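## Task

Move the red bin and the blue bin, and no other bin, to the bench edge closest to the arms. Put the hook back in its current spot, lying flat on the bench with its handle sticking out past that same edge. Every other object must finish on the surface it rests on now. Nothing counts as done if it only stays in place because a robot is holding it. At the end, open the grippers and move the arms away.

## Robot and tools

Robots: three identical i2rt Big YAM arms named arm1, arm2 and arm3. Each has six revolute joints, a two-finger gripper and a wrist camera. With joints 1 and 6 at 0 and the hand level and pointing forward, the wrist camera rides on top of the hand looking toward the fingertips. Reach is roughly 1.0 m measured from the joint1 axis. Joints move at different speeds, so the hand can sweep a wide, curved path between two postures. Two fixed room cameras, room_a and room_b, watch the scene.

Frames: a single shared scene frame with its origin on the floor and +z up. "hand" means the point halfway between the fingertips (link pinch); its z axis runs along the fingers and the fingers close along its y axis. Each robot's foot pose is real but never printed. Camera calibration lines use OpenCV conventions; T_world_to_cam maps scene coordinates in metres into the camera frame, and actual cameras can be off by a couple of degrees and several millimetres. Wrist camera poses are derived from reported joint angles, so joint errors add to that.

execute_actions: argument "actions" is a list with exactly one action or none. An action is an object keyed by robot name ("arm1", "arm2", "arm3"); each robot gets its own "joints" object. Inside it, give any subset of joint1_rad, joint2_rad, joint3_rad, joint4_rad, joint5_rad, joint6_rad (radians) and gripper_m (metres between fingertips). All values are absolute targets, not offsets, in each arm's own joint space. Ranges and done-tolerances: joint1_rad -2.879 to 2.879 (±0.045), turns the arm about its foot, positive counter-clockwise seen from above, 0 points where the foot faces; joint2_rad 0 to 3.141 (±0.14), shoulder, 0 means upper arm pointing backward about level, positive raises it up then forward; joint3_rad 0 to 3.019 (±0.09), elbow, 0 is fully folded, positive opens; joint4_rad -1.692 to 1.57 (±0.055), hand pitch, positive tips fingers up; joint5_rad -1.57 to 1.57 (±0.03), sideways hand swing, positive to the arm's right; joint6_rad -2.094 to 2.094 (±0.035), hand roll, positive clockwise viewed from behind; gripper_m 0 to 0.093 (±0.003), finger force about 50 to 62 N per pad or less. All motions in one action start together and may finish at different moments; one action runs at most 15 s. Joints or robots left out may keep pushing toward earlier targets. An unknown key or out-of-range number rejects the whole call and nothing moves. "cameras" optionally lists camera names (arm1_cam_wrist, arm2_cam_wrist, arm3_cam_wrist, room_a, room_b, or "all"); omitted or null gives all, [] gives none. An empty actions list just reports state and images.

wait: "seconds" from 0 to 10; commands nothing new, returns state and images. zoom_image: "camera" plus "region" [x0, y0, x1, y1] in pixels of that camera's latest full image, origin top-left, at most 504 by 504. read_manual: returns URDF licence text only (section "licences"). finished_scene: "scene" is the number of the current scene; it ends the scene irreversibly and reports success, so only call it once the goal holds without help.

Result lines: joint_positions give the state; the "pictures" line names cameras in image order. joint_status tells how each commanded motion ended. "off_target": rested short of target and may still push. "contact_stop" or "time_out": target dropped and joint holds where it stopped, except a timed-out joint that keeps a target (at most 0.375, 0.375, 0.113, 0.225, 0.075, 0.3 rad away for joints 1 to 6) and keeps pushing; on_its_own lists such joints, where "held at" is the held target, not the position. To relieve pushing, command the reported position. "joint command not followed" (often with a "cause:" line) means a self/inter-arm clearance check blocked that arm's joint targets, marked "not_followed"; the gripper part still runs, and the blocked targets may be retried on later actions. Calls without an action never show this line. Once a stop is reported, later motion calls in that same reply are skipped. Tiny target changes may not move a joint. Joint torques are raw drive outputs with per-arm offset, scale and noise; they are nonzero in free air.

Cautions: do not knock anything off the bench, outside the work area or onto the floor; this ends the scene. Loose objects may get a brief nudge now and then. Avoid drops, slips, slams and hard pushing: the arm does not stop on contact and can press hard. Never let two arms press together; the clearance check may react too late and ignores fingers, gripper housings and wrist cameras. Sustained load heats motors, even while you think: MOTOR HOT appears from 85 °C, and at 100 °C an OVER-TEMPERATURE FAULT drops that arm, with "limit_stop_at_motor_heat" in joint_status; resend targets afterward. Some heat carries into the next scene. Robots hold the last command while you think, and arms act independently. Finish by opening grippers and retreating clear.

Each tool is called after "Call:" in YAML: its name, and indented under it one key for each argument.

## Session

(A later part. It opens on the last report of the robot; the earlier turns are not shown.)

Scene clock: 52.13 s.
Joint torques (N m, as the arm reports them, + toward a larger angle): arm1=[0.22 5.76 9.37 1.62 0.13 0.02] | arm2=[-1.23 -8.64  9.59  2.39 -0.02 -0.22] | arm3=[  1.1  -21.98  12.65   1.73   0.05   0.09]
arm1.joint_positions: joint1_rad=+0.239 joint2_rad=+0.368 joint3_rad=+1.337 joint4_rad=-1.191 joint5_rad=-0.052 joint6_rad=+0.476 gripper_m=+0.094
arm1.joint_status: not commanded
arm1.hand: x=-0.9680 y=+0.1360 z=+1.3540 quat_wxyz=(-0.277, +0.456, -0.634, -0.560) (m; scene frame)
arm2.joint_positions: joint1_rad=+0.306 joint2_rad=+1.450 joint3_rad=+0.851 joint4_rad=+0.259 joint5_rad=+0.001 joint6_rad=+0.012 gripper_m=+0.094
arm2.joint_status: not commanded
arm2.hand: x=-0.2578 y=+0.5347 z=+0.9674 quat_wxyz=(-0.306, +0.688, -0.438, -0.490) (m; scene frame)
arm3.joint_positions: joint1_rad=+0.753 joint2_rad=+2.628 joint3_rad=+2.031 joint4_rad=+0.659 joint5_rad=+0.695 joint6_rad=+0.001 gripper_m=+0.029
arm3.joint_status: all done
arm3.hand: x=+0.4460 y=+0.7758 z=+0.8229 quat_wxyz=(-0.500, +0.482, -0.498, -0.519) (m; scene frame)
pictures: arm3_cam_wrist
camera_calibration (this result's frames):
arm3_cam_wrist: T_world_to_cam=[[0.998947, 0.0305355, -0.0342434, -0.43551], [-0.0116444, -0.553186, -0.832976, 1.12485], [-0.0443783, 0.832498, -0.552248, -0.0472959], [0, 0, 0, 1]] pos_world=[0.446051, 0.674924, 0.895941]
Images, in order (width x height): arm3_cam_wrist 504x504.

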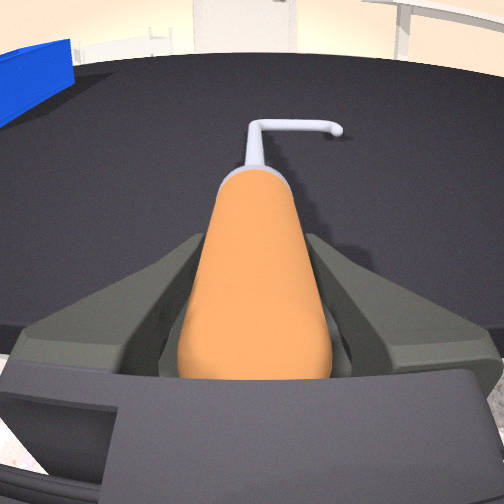

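Deadband; push a bit further.

Call:
execute_actions:
  actions:
    - {"arm3":{"joints":{"joint2_rad":2.725}}}
  cameras: ["arm3_cam_wrist"]

Scene clock: 53.27 s.
Joint torques (N m, as the arm reports them, + toward a larger angle): arm1=[0.18 5.75 9.37 1.62 0.13 0.02] | arm2=[-1.28 -8.58  9.57  2.37 -0.03 -0.23] | arm3=[ -0.07 -22.58  11.86   1.35   0.15   0.11]
arm1.joint_positions: joint1_rad=+0.239 joint2_rad=+0.368 joint3_rad=+1.337 joint4_rad=-1.191 joint5_rad=-0.052 joint6_rad=+0.476 gripper_m=+0.094
arm1.joint_status: not commanded
arm1.hand: x=-0.9680 y=+0.1360 z=+1.3540 quat_wxyz=(-0.277, +0.456, -0.634, -0.560) (m; scene frame)
arm2.joint_positions: joint1_rad=+0.306 joint2_rad=+1.450 joint3_rad=+0.851 joint4_rad=+0.259 joint5_rad=+0.001 joint6_rad=+0.012 gripper_m=+0.094
arm2.joint_status: not commanded
arm2.hand: x=-0.2578 y=+0.5347 z=+0.9674 quat_wxyz=(-0.306, +0.688, -0.438, -0.490) (m; scene frame)
arm3.joint_positions: joint1_rad=+0.753 joint2_rad=+2.677 joint3_rad=+2.039 joint4_rad=+0.671 joint5_rad=+0.693 joint6_rad=+0.001 gripper_m=+0.029
arm3.joint_status: all done
arm3.hand: x=+0.4476 y=+0.7728 z=+0.7859 quat_wxyz=(-0.498, +0.493, -0.499, -0.510) (m; scene frame)
pictures: arm3_cam_wrist
camera_calibration (this result's frames):
arm3_cam_wrist: T_world_to_cam=[[0.999339, 0.0326753, -0.0159162, -0.454482], [0.00564859, -0.572219, -0.820081, 1.08926], [-0.035904, 0.81945, -0.572026, -0.0433687], [0, 0, 0, 1]] pos_world=[0.446472, 0.673687, 0.861244]
Images, in order (width x height): arm3_cam_wrist 504x504.

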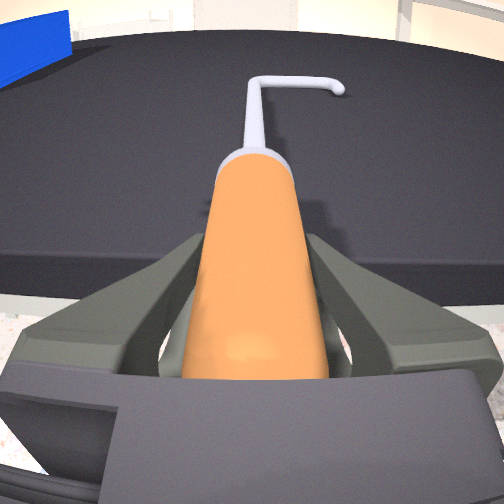

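Call:
execute_actions:
  actions:
    - {"arm3":{"joints":{"gripper_m":0.093,"joint2_rad":2.69}}}
  cameras: []

Call:
execute_actions:
  actions:
    - {"arm3":{"joints":{"joint2_rad":2.35}}}
  cameras: []

Call:
execute_actions:
  actions:
    - {"arm3":{"joints":{"joint1_rad":0.0,"joint2_rad":1.2,"joint3_rad":0.8,"joint4_rad":0.4}}}
  cameras: []

Call:
execute_actions:
  actions:
    - {"arm2":{"joints":{"joint1_rad":-0.866,"joint5_rad":-0.724,"joint2_rad":1.9,"joint3_rad":1.1,"joint4_rad":0.85,"joint6_rad":0}}}
  cameras: []

Call:
execute_actions:
  actions:
    - {"arm2":{"joints":{"joint2_rad":2.423,"joint3_rad":1.59,"joint4_rad":0.86}}}
  cameras: ["arm2_cam_wrist","room_a"]

Scene clock: 54.57 s.
Joint torques (N m, as the arm reports them, + toward a larger angle): arm1=[0.17 5.74 9.37 1.62 0.13 0.02] | arm2=[-1.15 -8.67  9.58  2.38 -0.03 -0.23] | arm3=[  0.71 -25.03  12.01   1.33   0.08   0.11]
arm1.joint_positions: joint1_rad=+0.239 joint2_rad=+0.368 joint3_rad=+1.337 joint4_rad=-1.191 joint5_rad=-0.052 joint6_rad=+0.476 gripper_m=+0.094
arm1.joint_status: not commanded
arm1.hand: x=-0.9680 y=+0.1360 z=+1.3540 quat_wxyz=(-0.277, +0.456, -0.634, -0.560) (m; scene frame)
arm2.joint_positions: joint1_rad=+0.306 joint2_rad=+1.450 joint3_rad=+0.851 joint4_rad=+0.259 joint5_rad=+0.001 joint6_rad=+0.012 gripper_m=+0.094
arm2.joint_status: not commanded
arm2.hand: x=-0.2578 y=+0.5347 z=+0.9674 quat_wxyz=(-0.306, +0.688, -0.438, -0.490) (m; scene frame)
arm3.joint_positions: joint1_rad=+0.753 joint2_rad=+2.677 joint3_rad=+2.039 joint4_rad=+0.671 joint5_rad=+0.694 joint6_rad=+0.001 gripper_m=+0.093
arm3.joint_status: all done
arm3.hand: x=+0.4478 y=+0.7728 z=+0.7859 quat_wxyz=(-0.499, +0.493, -0.499, -0.509) (m; scene frame)
pictures: none
No camera images: the call's "cameras" was empty. Leave "cameras" out to get every camera's image.

Scene clock: 56.10 s.
Joint torques (N m, as the arm reports them, + toward a larger angle): arm1=[0.22 5.72 9.38 1.62 0.13 0.02] | arm2=[-1.15 -8.67  9.58  2.4  -0.03 -0.23] | arm3=[  0.29 -21.84  10.57   1.3   -0.11   0.05]
arm1.joint_positions: joint1_rad=+0.239 joint2_rad=+0.368 joint3_rad=+1.337 joint4_rad=-1.191 joint5_rad=-0.052 joint6_rad=+0.476 gripper_m=+0.094
arm1.joint_status: not commanded
arm1.hand: x=-0.9680 y=+0.1360 z=+1.3540 quat_wxyz=(-0.277, +0.456, -0.634, -0.560) (m; scene frame)
arm2.joint_positions: joint1_rad=+0.306 joint2_rad=+1.450 joint3_rad=+0.851 joint4_rad=+0.259 joint5_rad=+0.001 joint6_rad=+0.012 gripper_m=+0.094
arm2.joint_status: not commanded
arm2.hand: x=-0.2578 y=+0.5347 z=+0.9674 quat_wxyz=(-0.306, +0.688, -0.438, -0.490) (m; scene frame)
arm3.joint_positions: joint1_rad=+0.753 joint2_rad=+2.306 joint3_rad=+2.068 joint4_rad=+0.673 joint5_rad=+0.695 joint6_rad=+0.001 gripper_m=+0.093
arm3.joint_status: all done
arm3.hand: x=+0.4582 y=+0.7613 z=+1.1303 quat_wxyz=(-0.500, +0.341, -0.475, -0.639) (m; scene frame)
pictures: none
No camera images: the call's "cameras" was empty. Leave "cameras" out to get every camera's image.

Scene clock: 58.10 s.
Joint torques (N m, as the arm reports them, + toward a larger angle): arm1=[0.2  5.77 9.37 1.62 0.13 0.02] | arm2=[-1.32 -8.67  9.59  2.36 -0.04 -0.22] | arm3=[ 0.75 -7.11 11.47  1.55 -0.11  0.09]
arm1.joint_positions: joint1_rad=+0.239 joint2_rad=+0.368 joint3_rad=+1.337 joint4_rad=-1.191 joint5_rad=-0.052 joint6_rad=+0.476 gripper_m=+0.094
arm1.joint_status: not commanded
arm1.hand: x=-0.9680 y=+0.1360 z=+1.3540 quat_wxyz=(-0.277, +0.456, -0.634, -0.560) (m; scene frame)
arm2.joint_positions: joint1_rad=+0.306 joint2_rad=+1.450 joint3_rad=+0.851 joint4_rad=+0.259 joint5_rad=+0.001 joint6_rad=+0.012 gripper_m=+0.094
arm2.joint_status: not commanded
arm2.hand: x=-0.2578 y=+0.5347 z=+0.9674 quat_wxyz=(-0.306, +0.688, -0.438, -0.490) (m; scene frame)
arm3.joint_positions: joint1_rad=-0.003 joint2_rad=+1.187 joint3_rad=+0.787 joint4_rad=+0.401 joint5_rad=+0.700 joint6_rad=+0.001 gripper_m=+0.093
arm3.joint_status: all done
arm3.hand: x=+1.0821 y=+0.5067 z=+1.1320 quat_wxyz=(-0.650, +0.283, -0.649, -0.277) (m; scene frame)
pictures: none
No camera images: the call's "cameras" was empty. Leave "cameras" out to get every camera's image.

Scene clock: 59.80 s.
Joint torques (N m, as the arm reports them, + toward a larger angle): arm1=[0.16 5.75 9.37 1.63 0.13 0.02] | arm2=[ -0.19 -13.96   8.15   2.13  -0.2   -0.22] | arm3=[ 0.24 -7.5  11.38  1.7  -0.11  0.11]
arm1.joint_positions: joint1_rad=+0.239 joint2_rad=+0.368 joint3_rad=+1.337 joint4_rad=-1.191 joint5_rad=-0.052 joint6_rad=+0.476 gripper_m=+0.094
arm1.joint_status: not commanded
arm1.hand: x=-0.9680 y=+0.1360 z=+1.3540 quat_wxyz=(-0.277, +0.456, -0.634, -0.560) (m; scene frame)
arm2.joint_positions: joint1_rad=-0.872 joint2_rad=+1.916 joint3_rad=+1.082 joint4_rad=+0.834 joint5_rad=-0.719 joint6_rad=+0.011 gripper_m=+0.094
arm2.joint_status: all done
arm2.hand: x=+0.3632 y=+0.5794 z=+0.9316 quat_wxyz=(-0.501, +0.495, -0.505, -0.500) (m; scene frame)
arm3.joint_positions: joint1_rad=-0.003 joint2_rad=+1.187 joint3_rad=+0.787 joint4_rad=+0.401 joint5_rad=+0.700 joint6_rad=+0.001 gripper_m=+0.093
arm3.joint_status: not commanded
arm3.hand: x=+1.0821 y=+0.5067 z=+1.1320 quat_wxyz=(-0.650, +0.283, -0.649, -0.277) (m; scene frame)
pictures: none
No camera images: the call's "cameras" was empty. Leave "cameras" out to get every camera's image.

Scene clock: 61.37 s.
Joint torques (N m, as the arm reports them, + toward a larger angle): arm1=[0.22 5.77 9.37 1.62 0.13 0.01] | arm2=[  0.07 -18.95   9.26   1.92  -0.14  -0.22] | arm3=[-0.59 -7.95 11.42  1.48 -0.05  0.12]
arm1.joint_positions: joint1_rad=+0.239 joint2_rad=+0.368 joint3_rad=+1.337 joint4_rad=-1.191 joint5_rad=-0.052 joint6_rad=+0.476 gripper_m=+0.094
arm1.joint_status: not commanded
arm1.hand: x=-0.9680 y=+0.1360 z=+1.3540 quat_wxyz=(-0.277, +0.456, -0.634, -0.560) (m; scene frame)
arm2.joint_positions: joint1_rad=-0.872 joint2_rad=+2.441 joint3_rad=+1.554 joint4_rad=+0.849 joint5_rad=-0.721 joint6_rad=+0.011 gripper_m=+0.094
arm2.joint_status: all done
arm2.hand: x=+0.4466 y=+0.6731 z=+0.7688 quat_wxyz=(-0.486, +0.496, -0.518, -0.500) (m; scene frame)
arm3.joint_positions: joint1_rad=-0.003 joint2_rad=+1.187 joint3_rad=+0.787 joint4_rad=+0.401 joint5_rad=+0.700 joint6_rad=+0.001 gripper_m=+0.093
arm3.joint_status: not commanded
arm3.hand: x=+1.0821 y=+0.5067 z=+1.1320 quat_wxyz=(-0.650, +0.283, -0.649, -0.277) (m; scene frame)
pictures: arm2_cam_wrist, room_a
camera_calibration (this result's frames):
arm2_cam_wrist: T_world_to_cam=[[0.999121, 0.00442897, -0.0416918, -0.413221], [-0.0303143, -0.610634, -0.791333, 1.0344], [-0.0289632, 0.791901, -0.609963, 0.0688696], [0, 0, 0, 1]] pos_world=[0.446209, 0.578934, 0.843337]
Images, in order (width x height): arm2_cam_wrist 504x504, room_a 672x504.

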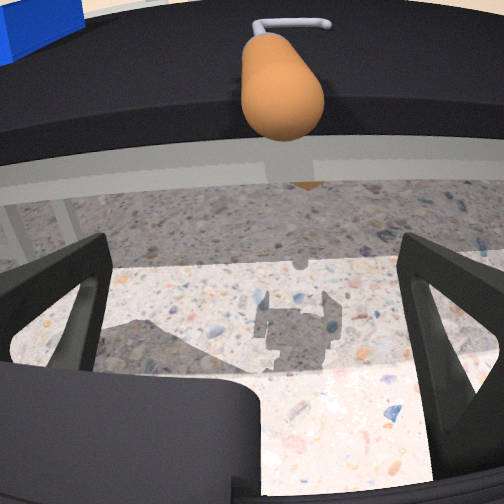

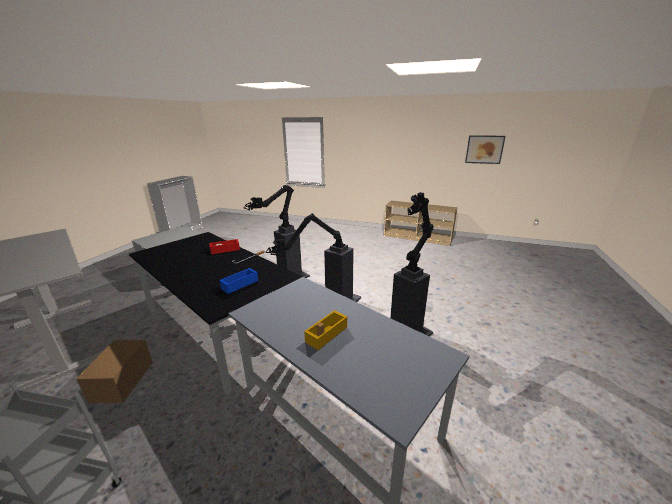

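Call:
execute_actions:
  actions:
    - {"arm2":{"joints":{"joint1_rad":-0.795,"joint5_rad":-0.653,"joint2_rad":2.54,"joint3_rad":1.945,"joint4_rad":0.66}}}
  cameras: ["arm2_cam_wrist"]

Scene clock: 64.00 s.
Joint torques (N m, as the arm reports them, + toward a larger angle): arm1=[0.2  5.77 9.37 1.62 0.13 0.01] | arm2=[ -0.93 -20.34  10.54   1.38   0.2   -0.22] | arm3=[ 0.36 -8.25 11.33  1.35 -0.15  0.09]
arm1.joint_positions: joint1_rad=+0.239 joint2_rad=+0.368 joint3_rad=+1.337 joint4_rad=-1.191 joint5_rad=-0.052 joint6_rad=+0.476 gripper_m=+0.094
arm1.joint_status: not commanded
arm1.hand: x=-0.9680 y=+0.1360 z=+1.3540 quat_wxyz=(-0.277, +0.456, -0.634, -0.560) (m; scene frame)
arm2.joint_positions: joint1_rad=-0.793 joint2_rad=+2.546 joint3_rad=+1.909 joint4_rad=+0.664 joint5_rad=-0.657 joint6_rad=+0.011 gripper_m=+0.094
arm2.joint_status: all done
arm2.hand: x=+0.4543 y=+0.7739 z=+0.8158 quat_wxyz=(-0.506, +0.498, -0.491, -0.506) (m; scene frame)
arm3.joint_positions: joint1_rad=-0.003 joint2_rad=+1.187 joint3_rad=+0.787 joint4_rad=+0.401 joint5_rad=+0.700 joint6_rad=+0.001 gripper_m=+0.093
arm3.joint_status: not commanded
arm3.hand: x=+1.0821 y=+0.5067 z=+1.1320 quat_wxyz=(-0.650, +0.283, -0.649, -0.277) (m; scene frame)
pictures: arm2_cam_wrist
camera_calibration (this result's frames):
arm2_cam_wrist: T_world_to_cam=[[0.999785, 0.0206699, 0.00148949, -0.46749], [0.0130023, -0.569694, -0.821754, 1.10684], [-0.016137, 0.821597, -0.56984, -0.0436302], [0, 0, 0, 1]] pos_world=[0.452294, 0.676067, 0.885381]
Images, in order (width x height): arm2_cam_wrist 504x504.

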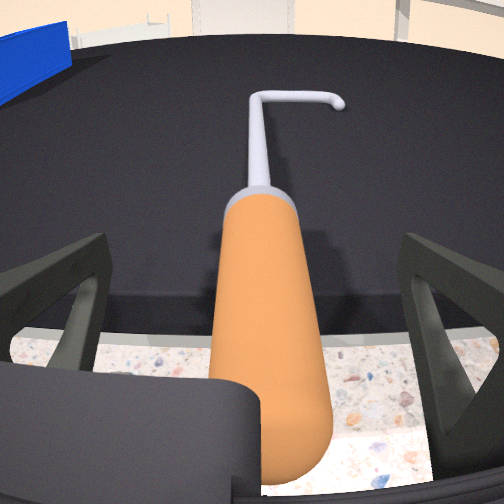

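Call:
execute_actions:
  actions:
    - {"arm2":{"joints":{"joint2_rad":2.585,"joint4_rad":0.63}}}
  cameras: ["arm2_cam_wrist"]

Scene clock: 65.00 s.
Joint torques (N m, as the arm reports them, + toward a larger angle): arm1=[0.18 5.75 9.38 1.62 0.13 0.01] | arm2=[ -0.8  -19.32  10.48   1.31   0.17  -0.23] | arm3=[ 0.44 -7.72 11.5   1.43 -0.15  0.13]
arm1.joint_positions: joint1_rad=+0.239 joint2_rad=+0.368 joint3_rad=+1.337 joint4_rad=-1.191 joint5_rad=-0.052 joint6_rad=+0.476 gripper_m=+0.094
arm1.joint_status: not commanded
arm1.hand: x=-0.9680 y=+0.1360 z=+1.3540 quat_wxyz=(-0.277, +0.456, -0.634, -0.560) (m; scene frame)
arm2.joint_positions: joint1_rad=-0.793 joint2_rad=+2.585 joint3_rad=+1.909 joint4_rad=+0.634 joint5_rad=-0.657 joint6_rad=+0.011 gripper_m=+0.094
arm2.joint_status: all done
arm2.hand: x=+0.4523 y=+0.7713 z=+0.7761 quat_wxyz=(-0.482, +0.501, -0.515, -0.502) (m; scene frame)
arm3.joint_positions: joint1_rad=-0.003 joint2_rad=+1.187 joint3_rad=+0.787 joint4_rad=+0.401 joint5_rad=+0.700 joint6_rad=+0.001 gripper_m=+0.093
arm3.joint_status: not commanded
arm3.hand: x=+1.0821 y=+0.5067 z=+1.1320 quat_wxyz=(-0.650, +0.283, -0.649, -0.277) (m; scene frame)
pictures: arm2_cam_wrist
camera_calibration (this result's frames):
arm2_cam_wrist: T_world_to_cam=[[0.998969, 0.019592, -0.0409615, -0.431245], [-0.0203387, -0.613478, -0.78945, 1.09656], [-0.0405959, 0.789469, -0.612446, 0.00478956], [0, 0, 0, 1]] pos_world=[0.453297, 0.67738, 0.850945]
Images, in order (width x height): arm2_cam_wrist 504x504.

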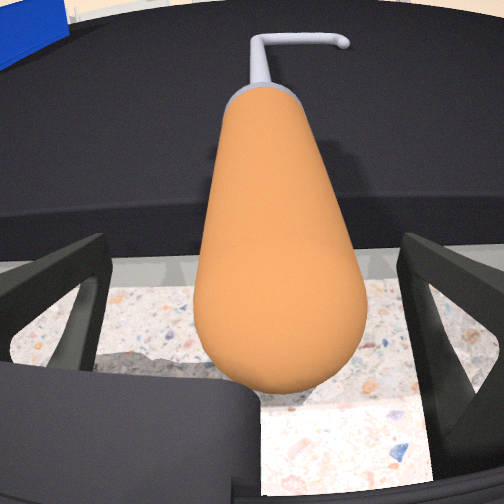

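Call:
execute_actions:
  actions:
    - {"arm2":{"joints":{"joint3_rad":1.96,"joint4_rad":0.70,"joint5_rad":-0.635}}}
  cameras: ["arm2_cam_wrist"]

Scene clock: 65.93 s.
Joint torques (N m, as the arm reports them, + toward a larger angle): arm1=[0.2  5.78 9.37 1.62 0.13 0.02] | arm2=[ -0.9  -19.94  11.17   2.23   0.22  -0.22] | arm3=[-0.83 -7.57 11.43  1.36 -0.17  0.09]
arm1.joint_positions: joint1_rad=+0.239 joint2_rad=+0.368 joint3_rad=+1.337 joint4_rad=-1.191 joint5_rad=-0.052 joint6_rad=+0.476 gripper_m=+0.094
arm1.joint_status: not commanded
arm1.hand: x=-0.9680 y=+0.1360 z=+1.3540 quat_wxyz=(-0.277, +0.456, -0.634, -0.560) (m; scene frame)
arm2.joint_positions: joint1_rad=-0.793 joint2_rad=+2.585 joint3_rad=+1.916 joint4_rad=+0.683 joint5_rad=-0.640 joint6_rad=+0.011 gripper_m=+0.094
arm2.joint_status: all done
arm2.hand: x=+0.4563 y=+0.7727 z=+0.7896 quat_wxyz=(-0.505, +0.494, -0.500, -0.501) (m; scene frame)
arm3.joint_positions: joint1_rad=-0.003 joint2_rad=+1.187 joint3_rad=+0.787 joint4_rad=+0.401 joint5_rad=+0.700 joint6_rad=+0.001 gripper_m=+0.093
arm3.joint_status: not commanded
arm3.hand: x=+1.0821 y=+0.5067 z=+1.1320 quat_wxyz=(-0.650, +0.283, -0.649, -0.277) (m; scene frame)
pictures: arm2_cam_wrist
camera_calibration (this result's frames):
arm2_cam_wrist: T_world_to_cam=[[0.999968, 0.00347703, -0.00725867, -0.449305], [-0.00390912, -0.578529, -0.815653, 1.09424], [-0.0070354, 0.815655, -0.578496, -0.0502357], [0, 0, 0, 1]] pos_world=[0.453215, 0.675589, 0.860201]
Images, in order (width x height): arm2_cam_wrist 504x504.

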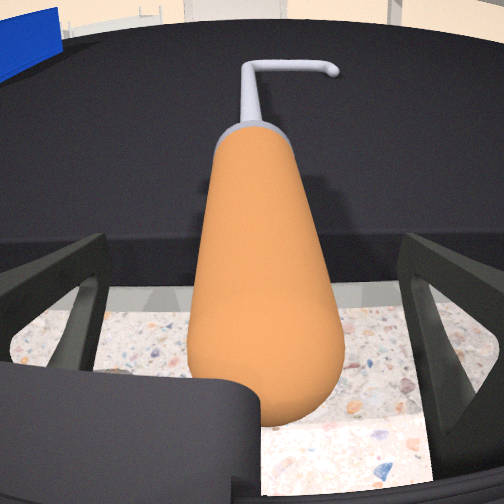

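Call:
execute_actions:
  actions:
    - {"arm2":{"joints":{"joint3_rad":1.98}}}
  cameras: []

Call:
execute_actions:
  actions:
    - {"arm2":{"joints":{"gripper_m":0}}}
  cameras: ["arm2_cam_wrist"]

Call:
execute_actions:
  actions:
    - {"arm2":{"joints":{"joint2_rad":2.2,"joint4_rad":0.45,"joint6_rad":1.6}}}
  cameras: ["arm2_cam_wrist","room_a","room_b"]

Scene clock: 66.77 s.
Joint torques (N m, as the arm reports them, + toward a larger angle): arm1=[0.19 5.76 9.38 1.62 0.13 0.02] | arm2=[ -0.83 -20.06  11.26   2.16   0.23  -0.22] | arm3=[ 0.77 -7.46 11.29  1.52 -0.17  0.02]
arm1.joint_positions: joint1_rad=+0.239 joint2_rad=+0.368 joint3_rad=+1.337 joint4_rad=-1.191 joint5_rad=-0.052 joint6_rad=+0.476 gripper_m=+0.094
arm1.joint_status: not commanded
arm1.hand: x=-0.9680 y=+0.1360 z=+1.3540 quat_wxyz=(-0.277, +0.456, -0.634, -0.560) (m; scene frame)
arm2.joint_positions: joint1_rad=-0.793 joint2_rad=+2.585 joint3_rad=+1.937 joint4_rad=+0.684 joint5_rad=-0.640 joint6_rad=+0.011 gripper_m=+0.094
arm2.joint_status: all done
arm2.hand: x=+0.4593 y=+0.7765 z=+0.8008 quat_wxyz=(-0.513, +0.493, -0.492, -0.502) (m; scene frame)
arm3.joint_positions: joint1_rad=-0.003 joint2_rad=+1.187 joint3_rad=+0.787 joint4_rad=+0.401 joint5_rad=+0.700 joint6_rad=+0.001 gripper_m=+0.093
arm3.joint_status: not commanded
arm3.hand: x=+1.0821 y=+0.5067 z=+1.1320 quat_wxyz=(-0.650, +0.283, -0.649, -0.277) (m; scene frame)
pictures: none
No camera images: the call's "cameras" was empty. Leave "cameras" out to get every camera's image.

Scene clock: 67.50 s.
Joint torques (N m, as the arm reports them, + toward a larger angle): arm1=[0.18 5.72 9.37 1.62 0.13 0.02] | arm2=[ -0.87 -20.06  11.14   2.14   0.24  -0.2 ] | arm3=[ 0.99 -7.51 11.52  1.51 -0.15  0.05]
arm1.joint_positions: joint1_rad=+0.239 joint2_rad=+0.368 joint3_rad=+1.337 joint4_rad=-1.191 joint5_rad=-0.052 joint6_rad=+0.476 gripper_m=+0.094
arm1.joint_status: not commanded
arm1.hand: x=-0.9680 y=+0.1360 z=+1.3540 quat_wxyz=(-0.277, +0.456, -0.634, -0.560) (m; scene frame)
arm2.joint_positions: joint1_rad=-0.793 joint2_rad=+2.585 joint3_rad=+1.937 joint4_rad=+0.684 joint5_rad=-0.640 joint6_rad=+0.010 gripper_m=+0.029
arm2.joint_status: gripper_m off_target (ended at +0.029, target +0.000)
arm2.hand: x=+0.4592 y=+0.7765 z=+0.8009 quat_wxyz=(-0.513, +0.493, -0.492, -0.502) (m; scene frame)
arm3.joint_positions: joint1_rad=-0.003 joint2_rad=+1.187 joint3_rad=+0.787 joint4_rad=+0.401 joint5_rad=+0.700 joint6_rad=+0.001 gripper_m=+0.093
arm3.joint_status: not commanded
arm3.hand: x=+1.0821 y=+0.5067 z=+1.1320 quat_wxyz=(-0.650, +0.283, -0.649, -0.277) (m; scene frame)
pictures: arm2_cam_wrist
camera_calibration (this result's frames):
arm2_cam_wrist: T_world_to_cam=[[0.999969, 0.00347252, 0.00705204, -0.463636], [0.00778244, -0.563584, -0.826022, 1.09705], [0.00110603, 0.826052, -0.563593, -0.0705729], [0, 0, 0, 1]] pos_world=[0.455162, 0.678185, 0.869681]
Images, in order (width x height): arm2_cam_wrist 504x504.

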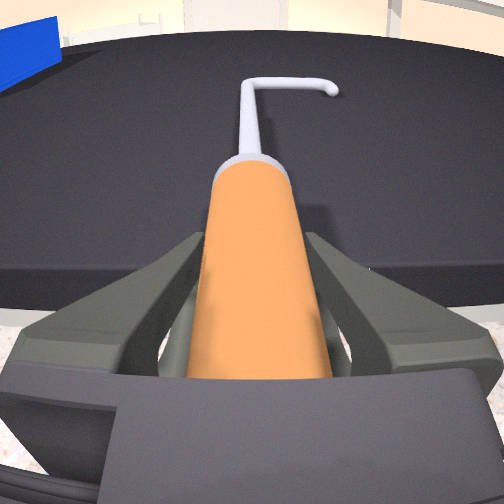

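Scene clock: 70.97 s.
Joint torques (N m, as the arm reports them, + toward a larger angle): arm1=[0.21 5.73 9.38 1.62 0.13 0.01] | arm2=[ -0.98 -22.7   12.37   2.43   0.19   0.34] | arm3=[ 0.19 -7.03 11.5   1.5  -0.08  0.07]
arm1.joint_positions: joint1_rad=+0.239 joint2_rad=+0.368 joint3_rad=+1.337 joint4_rad=-1.191 joint5_rad=-0.052 joint6_rad=+0.476 gripper_m=+0.094
arm1.joint_status: not commanded
arm1.hand: x=-0.9680 y=+0.1360 z=+1.3540 quat_wxyz=(-0.277, +0.456, -0.634, -0.560) (m; scene frame)
arm2.joint_positions: joint1_rad=-0.793 joint2_rad=+2.252 joint3_rad=+1.938 joint4_rad=+0.429 joint5_rad=-0.638 joint6_rad=+1.559 gripper_m=+0.030
arm2.joint_status: joint6_rad time_out (moved +1.549 of +1.590); the others done
arm2.on_its_own: joint6_rad reads +1.559 and still pushes toward +1.600 since a time_out
arm2.hand: x=+0.4543 y=+0.7690 z=+1.0394 quat_wxyz=(-0.034, +0.024, -0.673, -0.739) (m; scene frame)
arm3.joint_positions: joint1_rad=-0.003 joint2_rad=+1.187 joint3_rad=+0.787 joint4_rad=+0.401 joint5_rad=+0.700 joint6_rad=+0.001 gripper_m=+0.093
arm3.joint_status: not commanded
arm3.hand: x=+1.0821 y=+0.5067 z=+1.1320 quat_wxyz=(-0.650, +0.283, -0.649, -0.277) (m; scene frame)
pictures: arm2_cam_wrist, room_a, room_b
camera_calibration (this result's frames):
arm2_cam_wrist: T_world_to_cam=[[0.0767694, 0.10652, -0.991342, 0.917518], [-0.811067, -0.571609, -0.124229, 0.938615], [-0.579893, 0.813582, 0.0425132, -0.286428], [0, 0, 0, 1]] pos_world=[0.524745, 0.671819, 1.03835]
Images, in order (width x height): arm2_cam_wrist 504x504, room_a 672x504, room_b 672x504.

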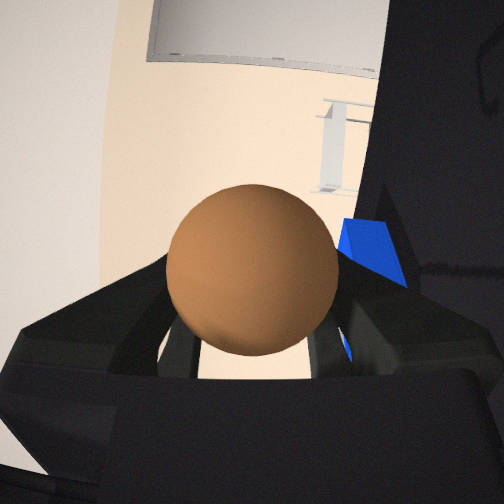

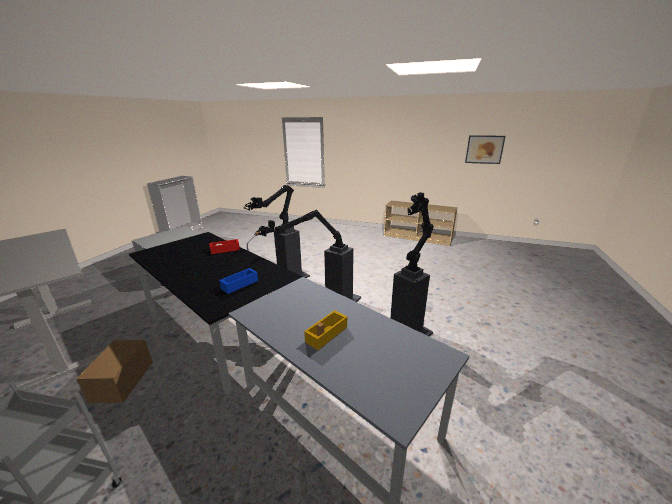

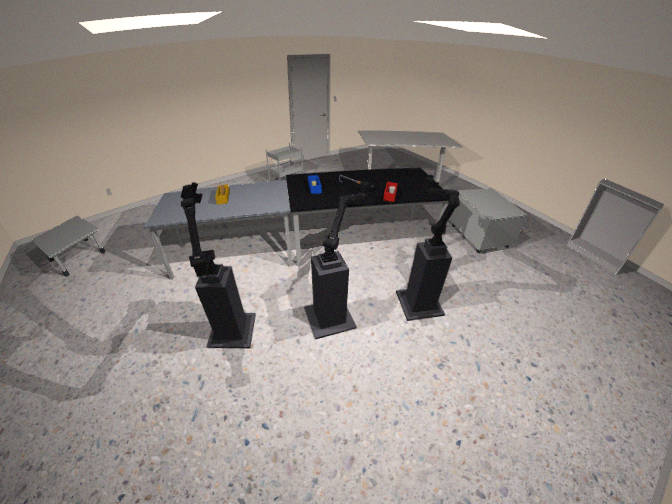

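Call:
execute_actions:
  actions:
    - {"arm2":{"joints":{"joint1_rad":-0.172,"joint4_rad":0.36,"joint5_rad":0.4,"joint6_rad":1.58}}}
  cameras: ["arm2_cam_wrist","room_a","room_b"]

Call:
zoom_image:
  camera: "room_a"
  region: [200, 210, 340, 310]

Call:
zoom_image:
  camera: "room_b"
  region: [270, 150, 370, 230]

Scene clock: 74.13 s.
Joint torques (N m, as the arm reports them, + toward a larger angle): arm1=[0.2  5.76 9.38 1.62 0.13 0.02] | arm2=[ -1.11 -22.88  12.45   2.58   0.07   0.09] | arm3=[ 0.35 -7.11 11.31  1.42 -0.14  0.09]
arm1.joint_positions: joint1_rad=+0.239 joint2_rad=+0.368 joint3_rad=+1.337 joint4_rad=-1.191 joint5_rad=-0.052 joint6_rad=+0.476 gripper_m=+0.094
arm1.joint_status: not commanded
arm1.hand: x=-0.9680 y=+0.1360 z=+1.3540 quat_wxyz=(-0.277, +0.456, -0.634, -0.560) (m; scene frame)
arm2.joint_positions: joint1_rad=-0.171 joint2_rad=+2.252 joint3_rad=+1.938 joint4_rad=+0.334 joint5_rad=+0.399 joint6_rad=+1.559 gripper_m=+0.030
arm2.joint_status: all done
arm2.hand: x=+0.0910 y=+0.9082 z=+1.0195 quat_wxyz=(-0.153, -0.147, -0.684, -0.698) (m; scene frame)
arm3.joint_positions: joint1_rad=-0.003 joint2_rad=+1.187 joint3_rad=+0.787 joint4_rad=+0.401 joint5_rad=+0.700 joint6_rad=+0.001 gripper_m=+0.093
arm3.joint_status: not commanded
arm3.hand: x=+1.0821 y=+0.5067 z=+1.1320 quat_wxyz=(-0.650, +0.283, -0.649, -0.277) (m; scene frame)
pictures: arm2_cam_wrist, room_a, room_b
camera_calibration (this result's frames):
arm2_cam_wrist: T_world_to_cam=[[0.0126491, 0.0318556, -0.999412, 0.992758], [-0.979704, -0.199572, -0.0187609, 0.290917], [-0.200052, 0.979365, 0.0286846, -0.780468], [0, 0, 0, 1]] pos_world=[0.11632, 0.790798, 1.02002]
Images, in order (width x height): arm2_cam_wrist 504x504, room_a 672x504, room_b 672x504.

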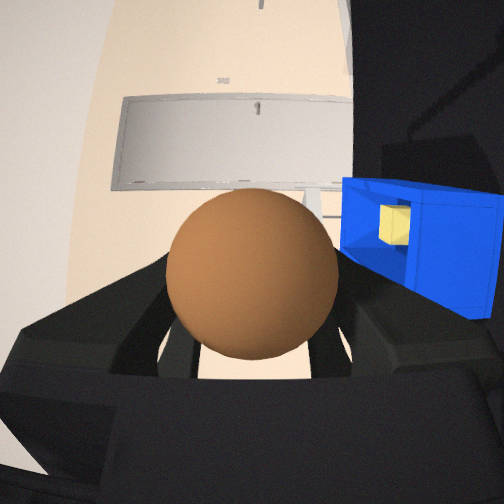

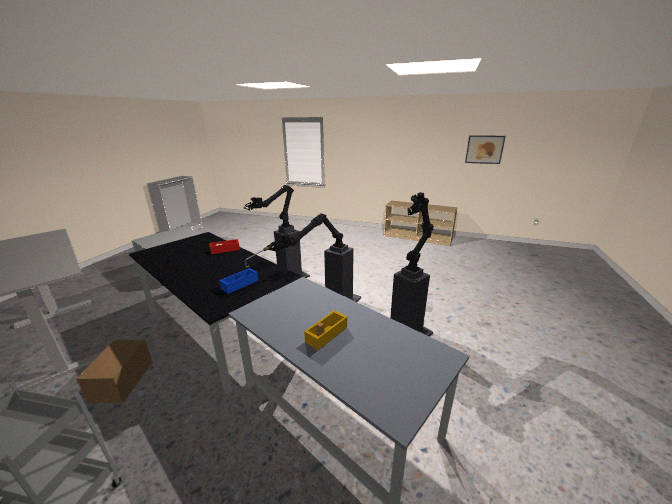

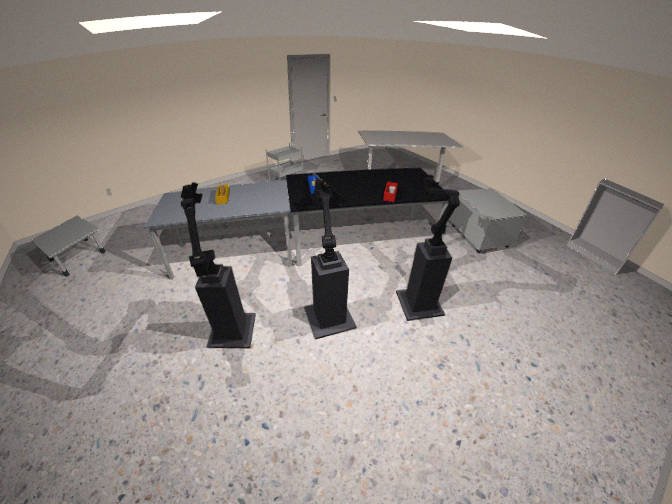

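Region (200, 210, 340, 310) of room_a's 672x504 image, scaled by 3.600, with more detail than that image has; it fills the top 360 rows of this view, and the rest is white.

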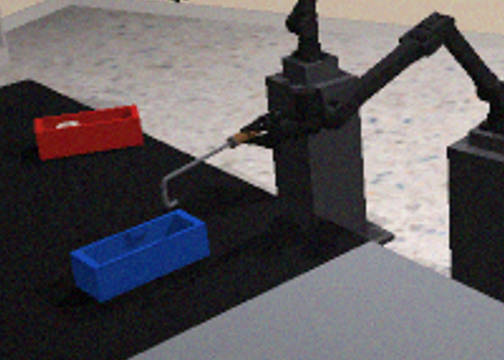

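Region (270, 150, 370, 230) of room_b's 672x504 image, scaled by 5.040, with more detail than that image has; it fills the top 403 rows of this view, and the rest is white.

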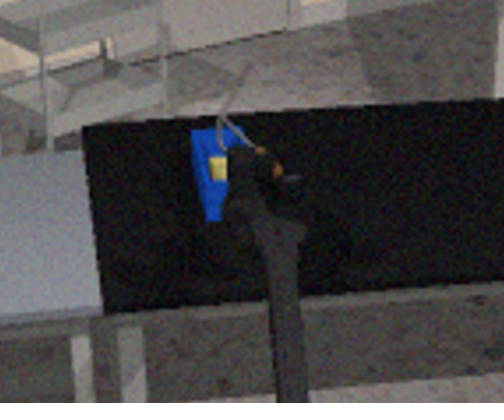

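Call:
execute_actions:
  actions:
    - {"arm2":{"joints":{"joint2_rad":2.34,"joint4_rad":0.45}}}
  cameras: ["arm2_cam_wrist","room_a"]

Call:
zoom_image:
  camera: "room_a"
  region: [210, 230, 300, 300]

Scene clock: 75.57 s.
Joint torques (N m, as the arm reports them, + toward a larger angle): arm1=[0.19 5.73 9.37 1.62 0.13 0.02] | arm2=[ -1.01 -23.93  11.96   2.47   0.01   0.  ] | arm3=[-0.08 -8.48 11.32  1.63 -0.14  0.09]
arm1.joint_positions: joint1_rad=+0.239 joint2_rad=+0.368 joint3_rad=+1.337 joint4_rad=-1.191 joint5_rad=-0.052 joint6_rad=+0.476 gripper_m=+0.094
arm1.joint_status: not commanded
arm1.hand: x=-0.9680 y=+0.1360 z=+1.3540 quat_wxyz=(-0.277, +0.456, -0.634, -0.560) (m; scene frame)
arm2.joint_positions: joint1_rad=-0.171 joint2_rad=+2.406 joint3_rad=+1.938 joint4_rad=+0.424 joint5_rad=+0.400 joint6_rad=+1.566 gripper_m=+0.030
arm2.joint_status: all done
arm2.hand: x=+0.0916 y=+0.9208 z=+0.9023 quat_wxyz=(-0.155, -0.146, -0.706, -0.676) (m; scene frame)
arm3.joint_positions: joint1_rad=-0.003 joint2_rad=+1.187 joint3_rad=+0.787 joint4_rad=+0.401 joint5_rad=+0.700 joint6_rad=+0.001 gripper_m=+0.093
arm3.joint_status: not commanded
arm3.hand: x=+1.0821 y=+0.5067 z=+1.1320 quat_wxyz=(-0.650, +0.283, -0.649, -0.277) (m; scene frame)
pictures: arm2_cam_wrist, room_a
camera_calibration (this result's frames):
arm2_cam_wrist: T_world_to_cam=[[0.00423894, -0.0291927, -0.999565, 0.932351], [-0.980029, -0.198846, 0.00165129, 0.272832], [-0.198808, 0.979596, -0.0294526, -0.737235], [0, 0, 0, 1]] pos_world=[0.116863, 0.803662, 0.909781]
Images, in order (width x height): arm2_cam_wrist 504x504, room_a 672x504.

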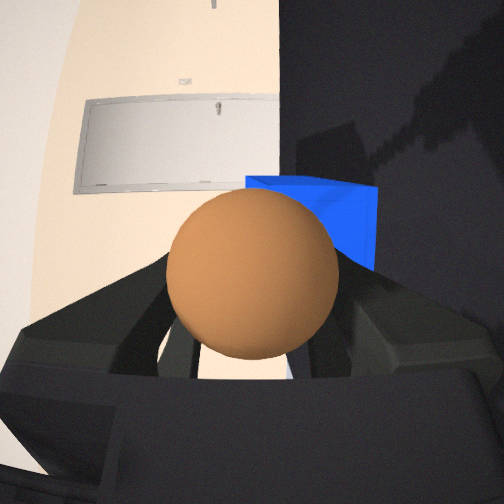

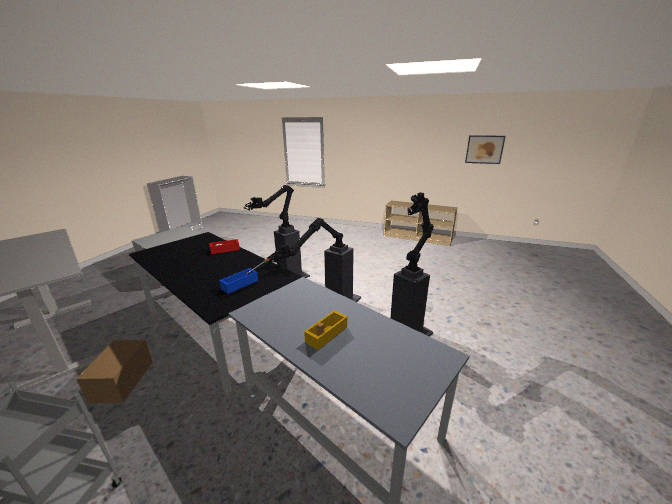

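Region (210, 230, 300, 300) of room_a's 672x504 image, scaled by 5.600, with more detail than that image has.

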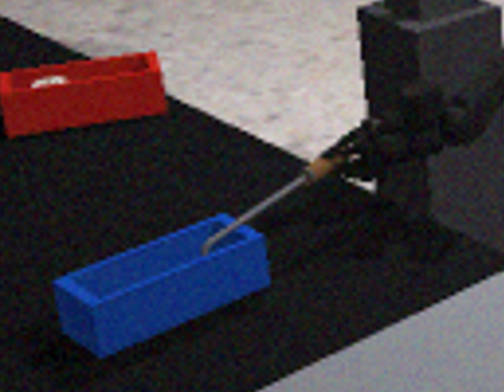

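Call:
execute_actions:
  actions:
    - {"arm2":{"joints":{"joint2_rad":2.205,"joint3_rad":1.625,"joint4_rad":0.61}}}
  cameras: []

Call:
execute_actions:
  actions:
    - {"arm2":{"joints":{"joint2_rad":2.01,"joint3_rad":1.25,"joint4_rad":0.79}}}
  cameras: ["room_a"]

Call:
zoom_image:
  camera: "room_a"
  region: [220, 230, 320, 300]

Scene clock: 77.10 s.
Joint torques (N m, as the arm reports them, + toward a larger angle): arm1=[0.18 5.73 9.38 1.62 0.13 0.02] | arm2=[ -0.63 -20.22   9.12   2.82   0.07  -0.11] | arm3=[ 0.61 -7.31 11.34  1.55 -0.13  0.12]
arm1.joint_positions: joint1_rad=+0.239 joint2_rad=+0.368 joint3_rad=+1.337 joint4_rad=-1.191 joint5_rad=-0.052 joint6_rad=+0.476 gripper_m=+0.094
arm1.joint_status: not commanded
arm1.hand: x=-0.9680 y=+0.1360 z=+1.3540 quat_wxyz=(-0.277, +0.456, -0.634, -0.560) (m; scene frame)
arm2.joint_positions: joint1_rad=-0.171 joint2_rad=+2.240 joint3_rad=+1.608 joint4_rad=+0.581 joint5_rad=+0.399 joint6_rad=+1.574 gripper_m=+0.030
arm2.joint_status: all done
arm2.hand: x=+0.0894 y=+0.8500 z=+0.8985 quat_wxyz=(-0.152, -0.148, -0.708, -0.674) (m; scene frame)
arm3.joint_positions: joint1_rad=-0.003 joint2_rad=+1.187 joint3_rad=+0.787 joint4_rad=+0.401 joint5_rad=+0.700 joint6_rad=+0.001 gripper_m=+0.093
arm3.joint_status: not commanded
arm3.hand: x=+1.0821 y=+0.5067 z=+1.1320 quat_wxyz=(-0.650, +0.283, -0.649, -0.277) (m; scene frame)
pictures: none
No camera images: the call's "cameras" was empty. Leave "cameras" out to get every camera's image.

Scene clock: 78.13 s.
Joint torques (N m, as the arm reports them, + toward a larger angle): arm1=[0.2  5.76 9.38 1.63 0.13 0.02] | arm2=[ -0.73 -16.78   8.04   3.04   0.09  -0.08] | arm3=[ 0.43 -7.74 11.57  1.49 -0.17  0.04]
arm1.joint_positions: joint1_rad=+0.239 joint2_rad=+0.368 joint3_rad=+1.337 joint4_rad=-1.191 joint5_rad=-0.052 joint6_rad=+0.476 gripper_m=+0.094
arm1.joint_status: not commanded
arm1.hand: x=-0.9680 y=+0.1360 z=+1.3540 quat_wxyz=(-0.277, +0.456, -0.634, -0.560) (m; scene frame)
arm2.joint_positions: joint1_rad=-0.171 joint2_rad=+2.046 joint3_rad=+1.235 joint4_rad=+0.754 joint5_rad=+0.399 joint6_rad=+1.572 gripper_m=+0.030
arm2.joint_status: all done
arm2.hand: x=+0.0866 y=+0.7502 z=+0.8961 quat_wxyz=(-0.154, -0.147, -0.710, -0.671) (m; scene frame)
arm3.joint_positions: joint1_rad=-0.003 joint2_rad=+1.187 joint3_rad=+0.787 joint4_rad=+0.401 joint5_rad=+0.700 joint6_rad=+0.001 gripper_m=+0.093
arm3.joint_status: not commanded
arm3.hand: x=+1.0821 y=+0.5067 z=+1.1320 quat_wxyz=(-0.650, +0.283, -0.649, -0.277) (m; scene frame)
pictures: room_a
Images, in order (width x height): room_a 672x504.

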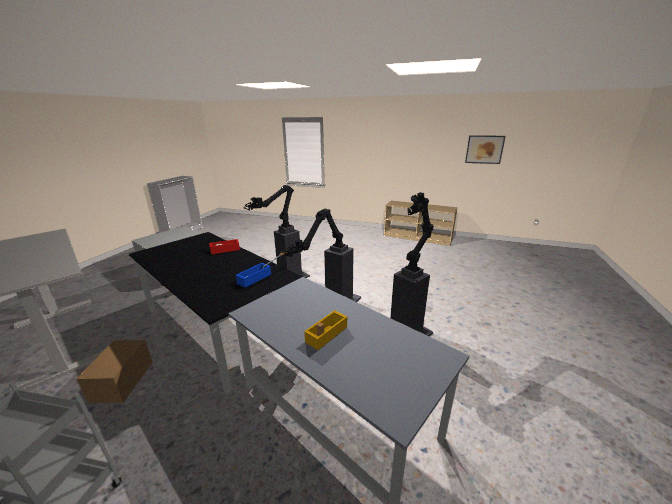

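Region (220, 230, 320, 300) of room_a's 672x504 image, scaled by 5.040, with more detail than that image has; it fills the top 353 rows of this view, and the rest is white.

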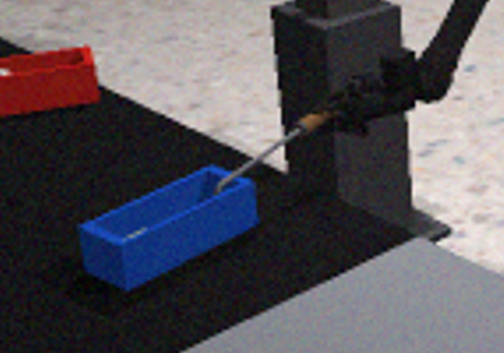

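Call:
execute_actions:
  actions:
    - {"arm2":{"joints":{"joint2_rad":1.835,"joint3_rad":0.93,"joint4_rad":0.95}}}
  cameras: []

Call:
execute_actions:
  actions:
    - {"arm2":{"joints":{"joint2_rad":1.745,"joint3_rad":0.77,"joint4_rad":1.02}}}
  cameras: ["room_a","arm2_cam_wrist"]

Call:
zoom_image:
  camera: "room_a"
  region: [220, 230, 320, 300]

Scene clock: 79.40 s.
Joint torques (N m, as the arm reports them, + toward a larger angle): arm1=[0.21 5.75 9.37 1.62 0.13 0.01] | arm2=[ -0.76 -13.61   7.88   3.36   0.08   0.02] | arm3=[ 0.44 -7.25 11.44  1.44 -0.13  0.11]
arm1.joint_positions: joint1_rad=+0.239 joint2_rad=+0.368 joint3_rad=+1.337 joint4_rad=-1.191 joint5_rad=-0.052 joint6_rad=+0.476 gripper_m=+0.094
arm1.joint_status: not commanded
arm1.hand: x=-0.9680 y=+0.1360 z=+1.3540 quat_wxyz=(-0.277, +0.456, -0.634, -0.560) (m; scene frame)
arm2.joint_positions: joint1_rad=-0.171 joint2_rad=+1.867 joint3_rad=+0.907 joint4_rad=+0.904 joint5_rad=+0.399 joint6_rad=+1.566 gripper_m=+0.030
arm2.joint_status: all done
arm2.hand: x=+0.0836 y=+0.6482 z=+0.8971 quat_wxyz=(-0.156, -0.144, -0.710, -0.671) (m; scene frame)
arm3.joint_positions: joint1_rad=-0.003 joint2_rad=+1.187 joint3_rad=+0.787 joint4_rad=+0.401 joint5_rad=+0.700 joint6_rad=+0.001 gripper_m=+0.093
arm3.joint_status: not commanded
arm3.hand: x=+1.0821 y=+0.5067 z=+1.1320 quat_wxyz=(-0.650, +0.283, -0.649, -0.277) (m; scene frame)
pictures: none
No camera images: the call's "cameras" was empty. Leave "cameras" out to get every camera's image.

Scene clock: 80.20 s.
Joint torques (N m, as the arm reports them, + toward a larger angle): arm1=[0.18 5.75 9.37 1.62 0.13 0.02] | arm2=[ -0.61 -12.76   6.99   3.54   0.08   0.02] | arm3=[ 0.32 -8.25 11.57  1.64 -0.06  0.05]
arm1.joint_positions: joint1_rad=+0.239 joint2_rad=+0.368 joint3_rad=+1.337 joint4_rad=-1.191 joint5_rad=-0.052 joint6_rad=+0.476 gripper_m=+0.094
arm1.joint_status: not commanded
arm1.hand: x=-0.9680 y=+0.1360 z=+1.3540 quat_wxyz=(-0.277, +0.456, -0.634, -0.560) (m; scene frame)
arm2.joint_positions: joint1_rad=-0.171 joint2_rad=+1.785 joint3_rad=+0.751 joint4_rad=+0.971 joint5_rad=+0.399 joint6_rad=+1.565 gripper_m=+0.030
arm2.joint_status: all done
arm2.hand: x=+0.0821 y=+0.5956 z=+0.8934 quat_wxyz=(-0.156, -0.144, -0.713, -0.669) (m; scene frame)
arm3.joint_positions: joint1_rad=-0.003 joint2_rad=+1.187 joint3_rad=+0.787 joint4_rad=+0.401 joint5_rad=+0.700 joint6_rad=+0.001 gripper_m=+0.093
arm3.joint_status: not commanded
arm3.hand: x=+1.0821 y=+0.5067 z=+1.1320 quat_wxyz=(-0.650, +0.283, -0.649, -0.277) (m; scene frame)
pictures: arm2_cam_wrist, room_a
camera_calibration (this result's frames):
arm2_cam_wrist: T_world_to_cam=[[0.00505568, -0.0492518, -0.998774, 0.925128], [-0.979793, -0.199952, 0.00490051, 0.196632], [-0.199949, 0.978567, -0.0492675, -0.402387], [0, 0, 0, 1]] pos_world=[0.107525, 0.478644, 0.903206]
Images, in order (width x height): arm2_cam_wrist 504x504, room_a 672x504.

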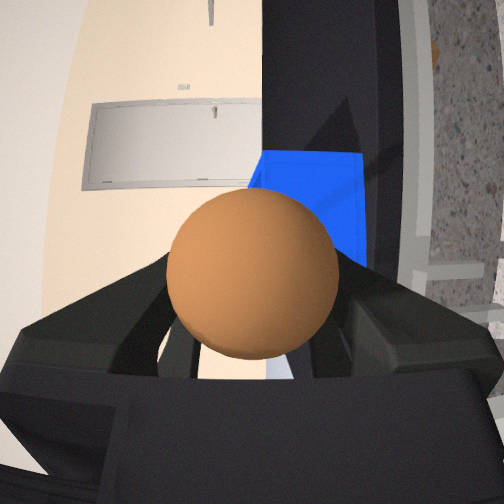

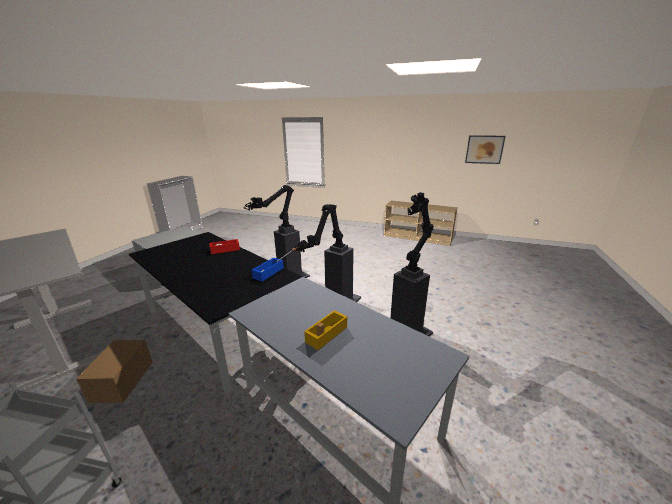

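Region (220, 230, 320, 300) of room_a's 672x504 image, scaled by 5.040, with more detail than that image has; it fills the top 353 rows of this view, and the rest is white.

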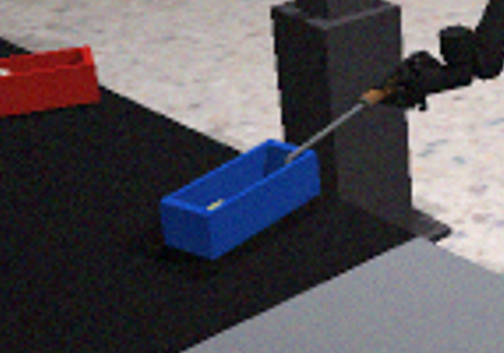

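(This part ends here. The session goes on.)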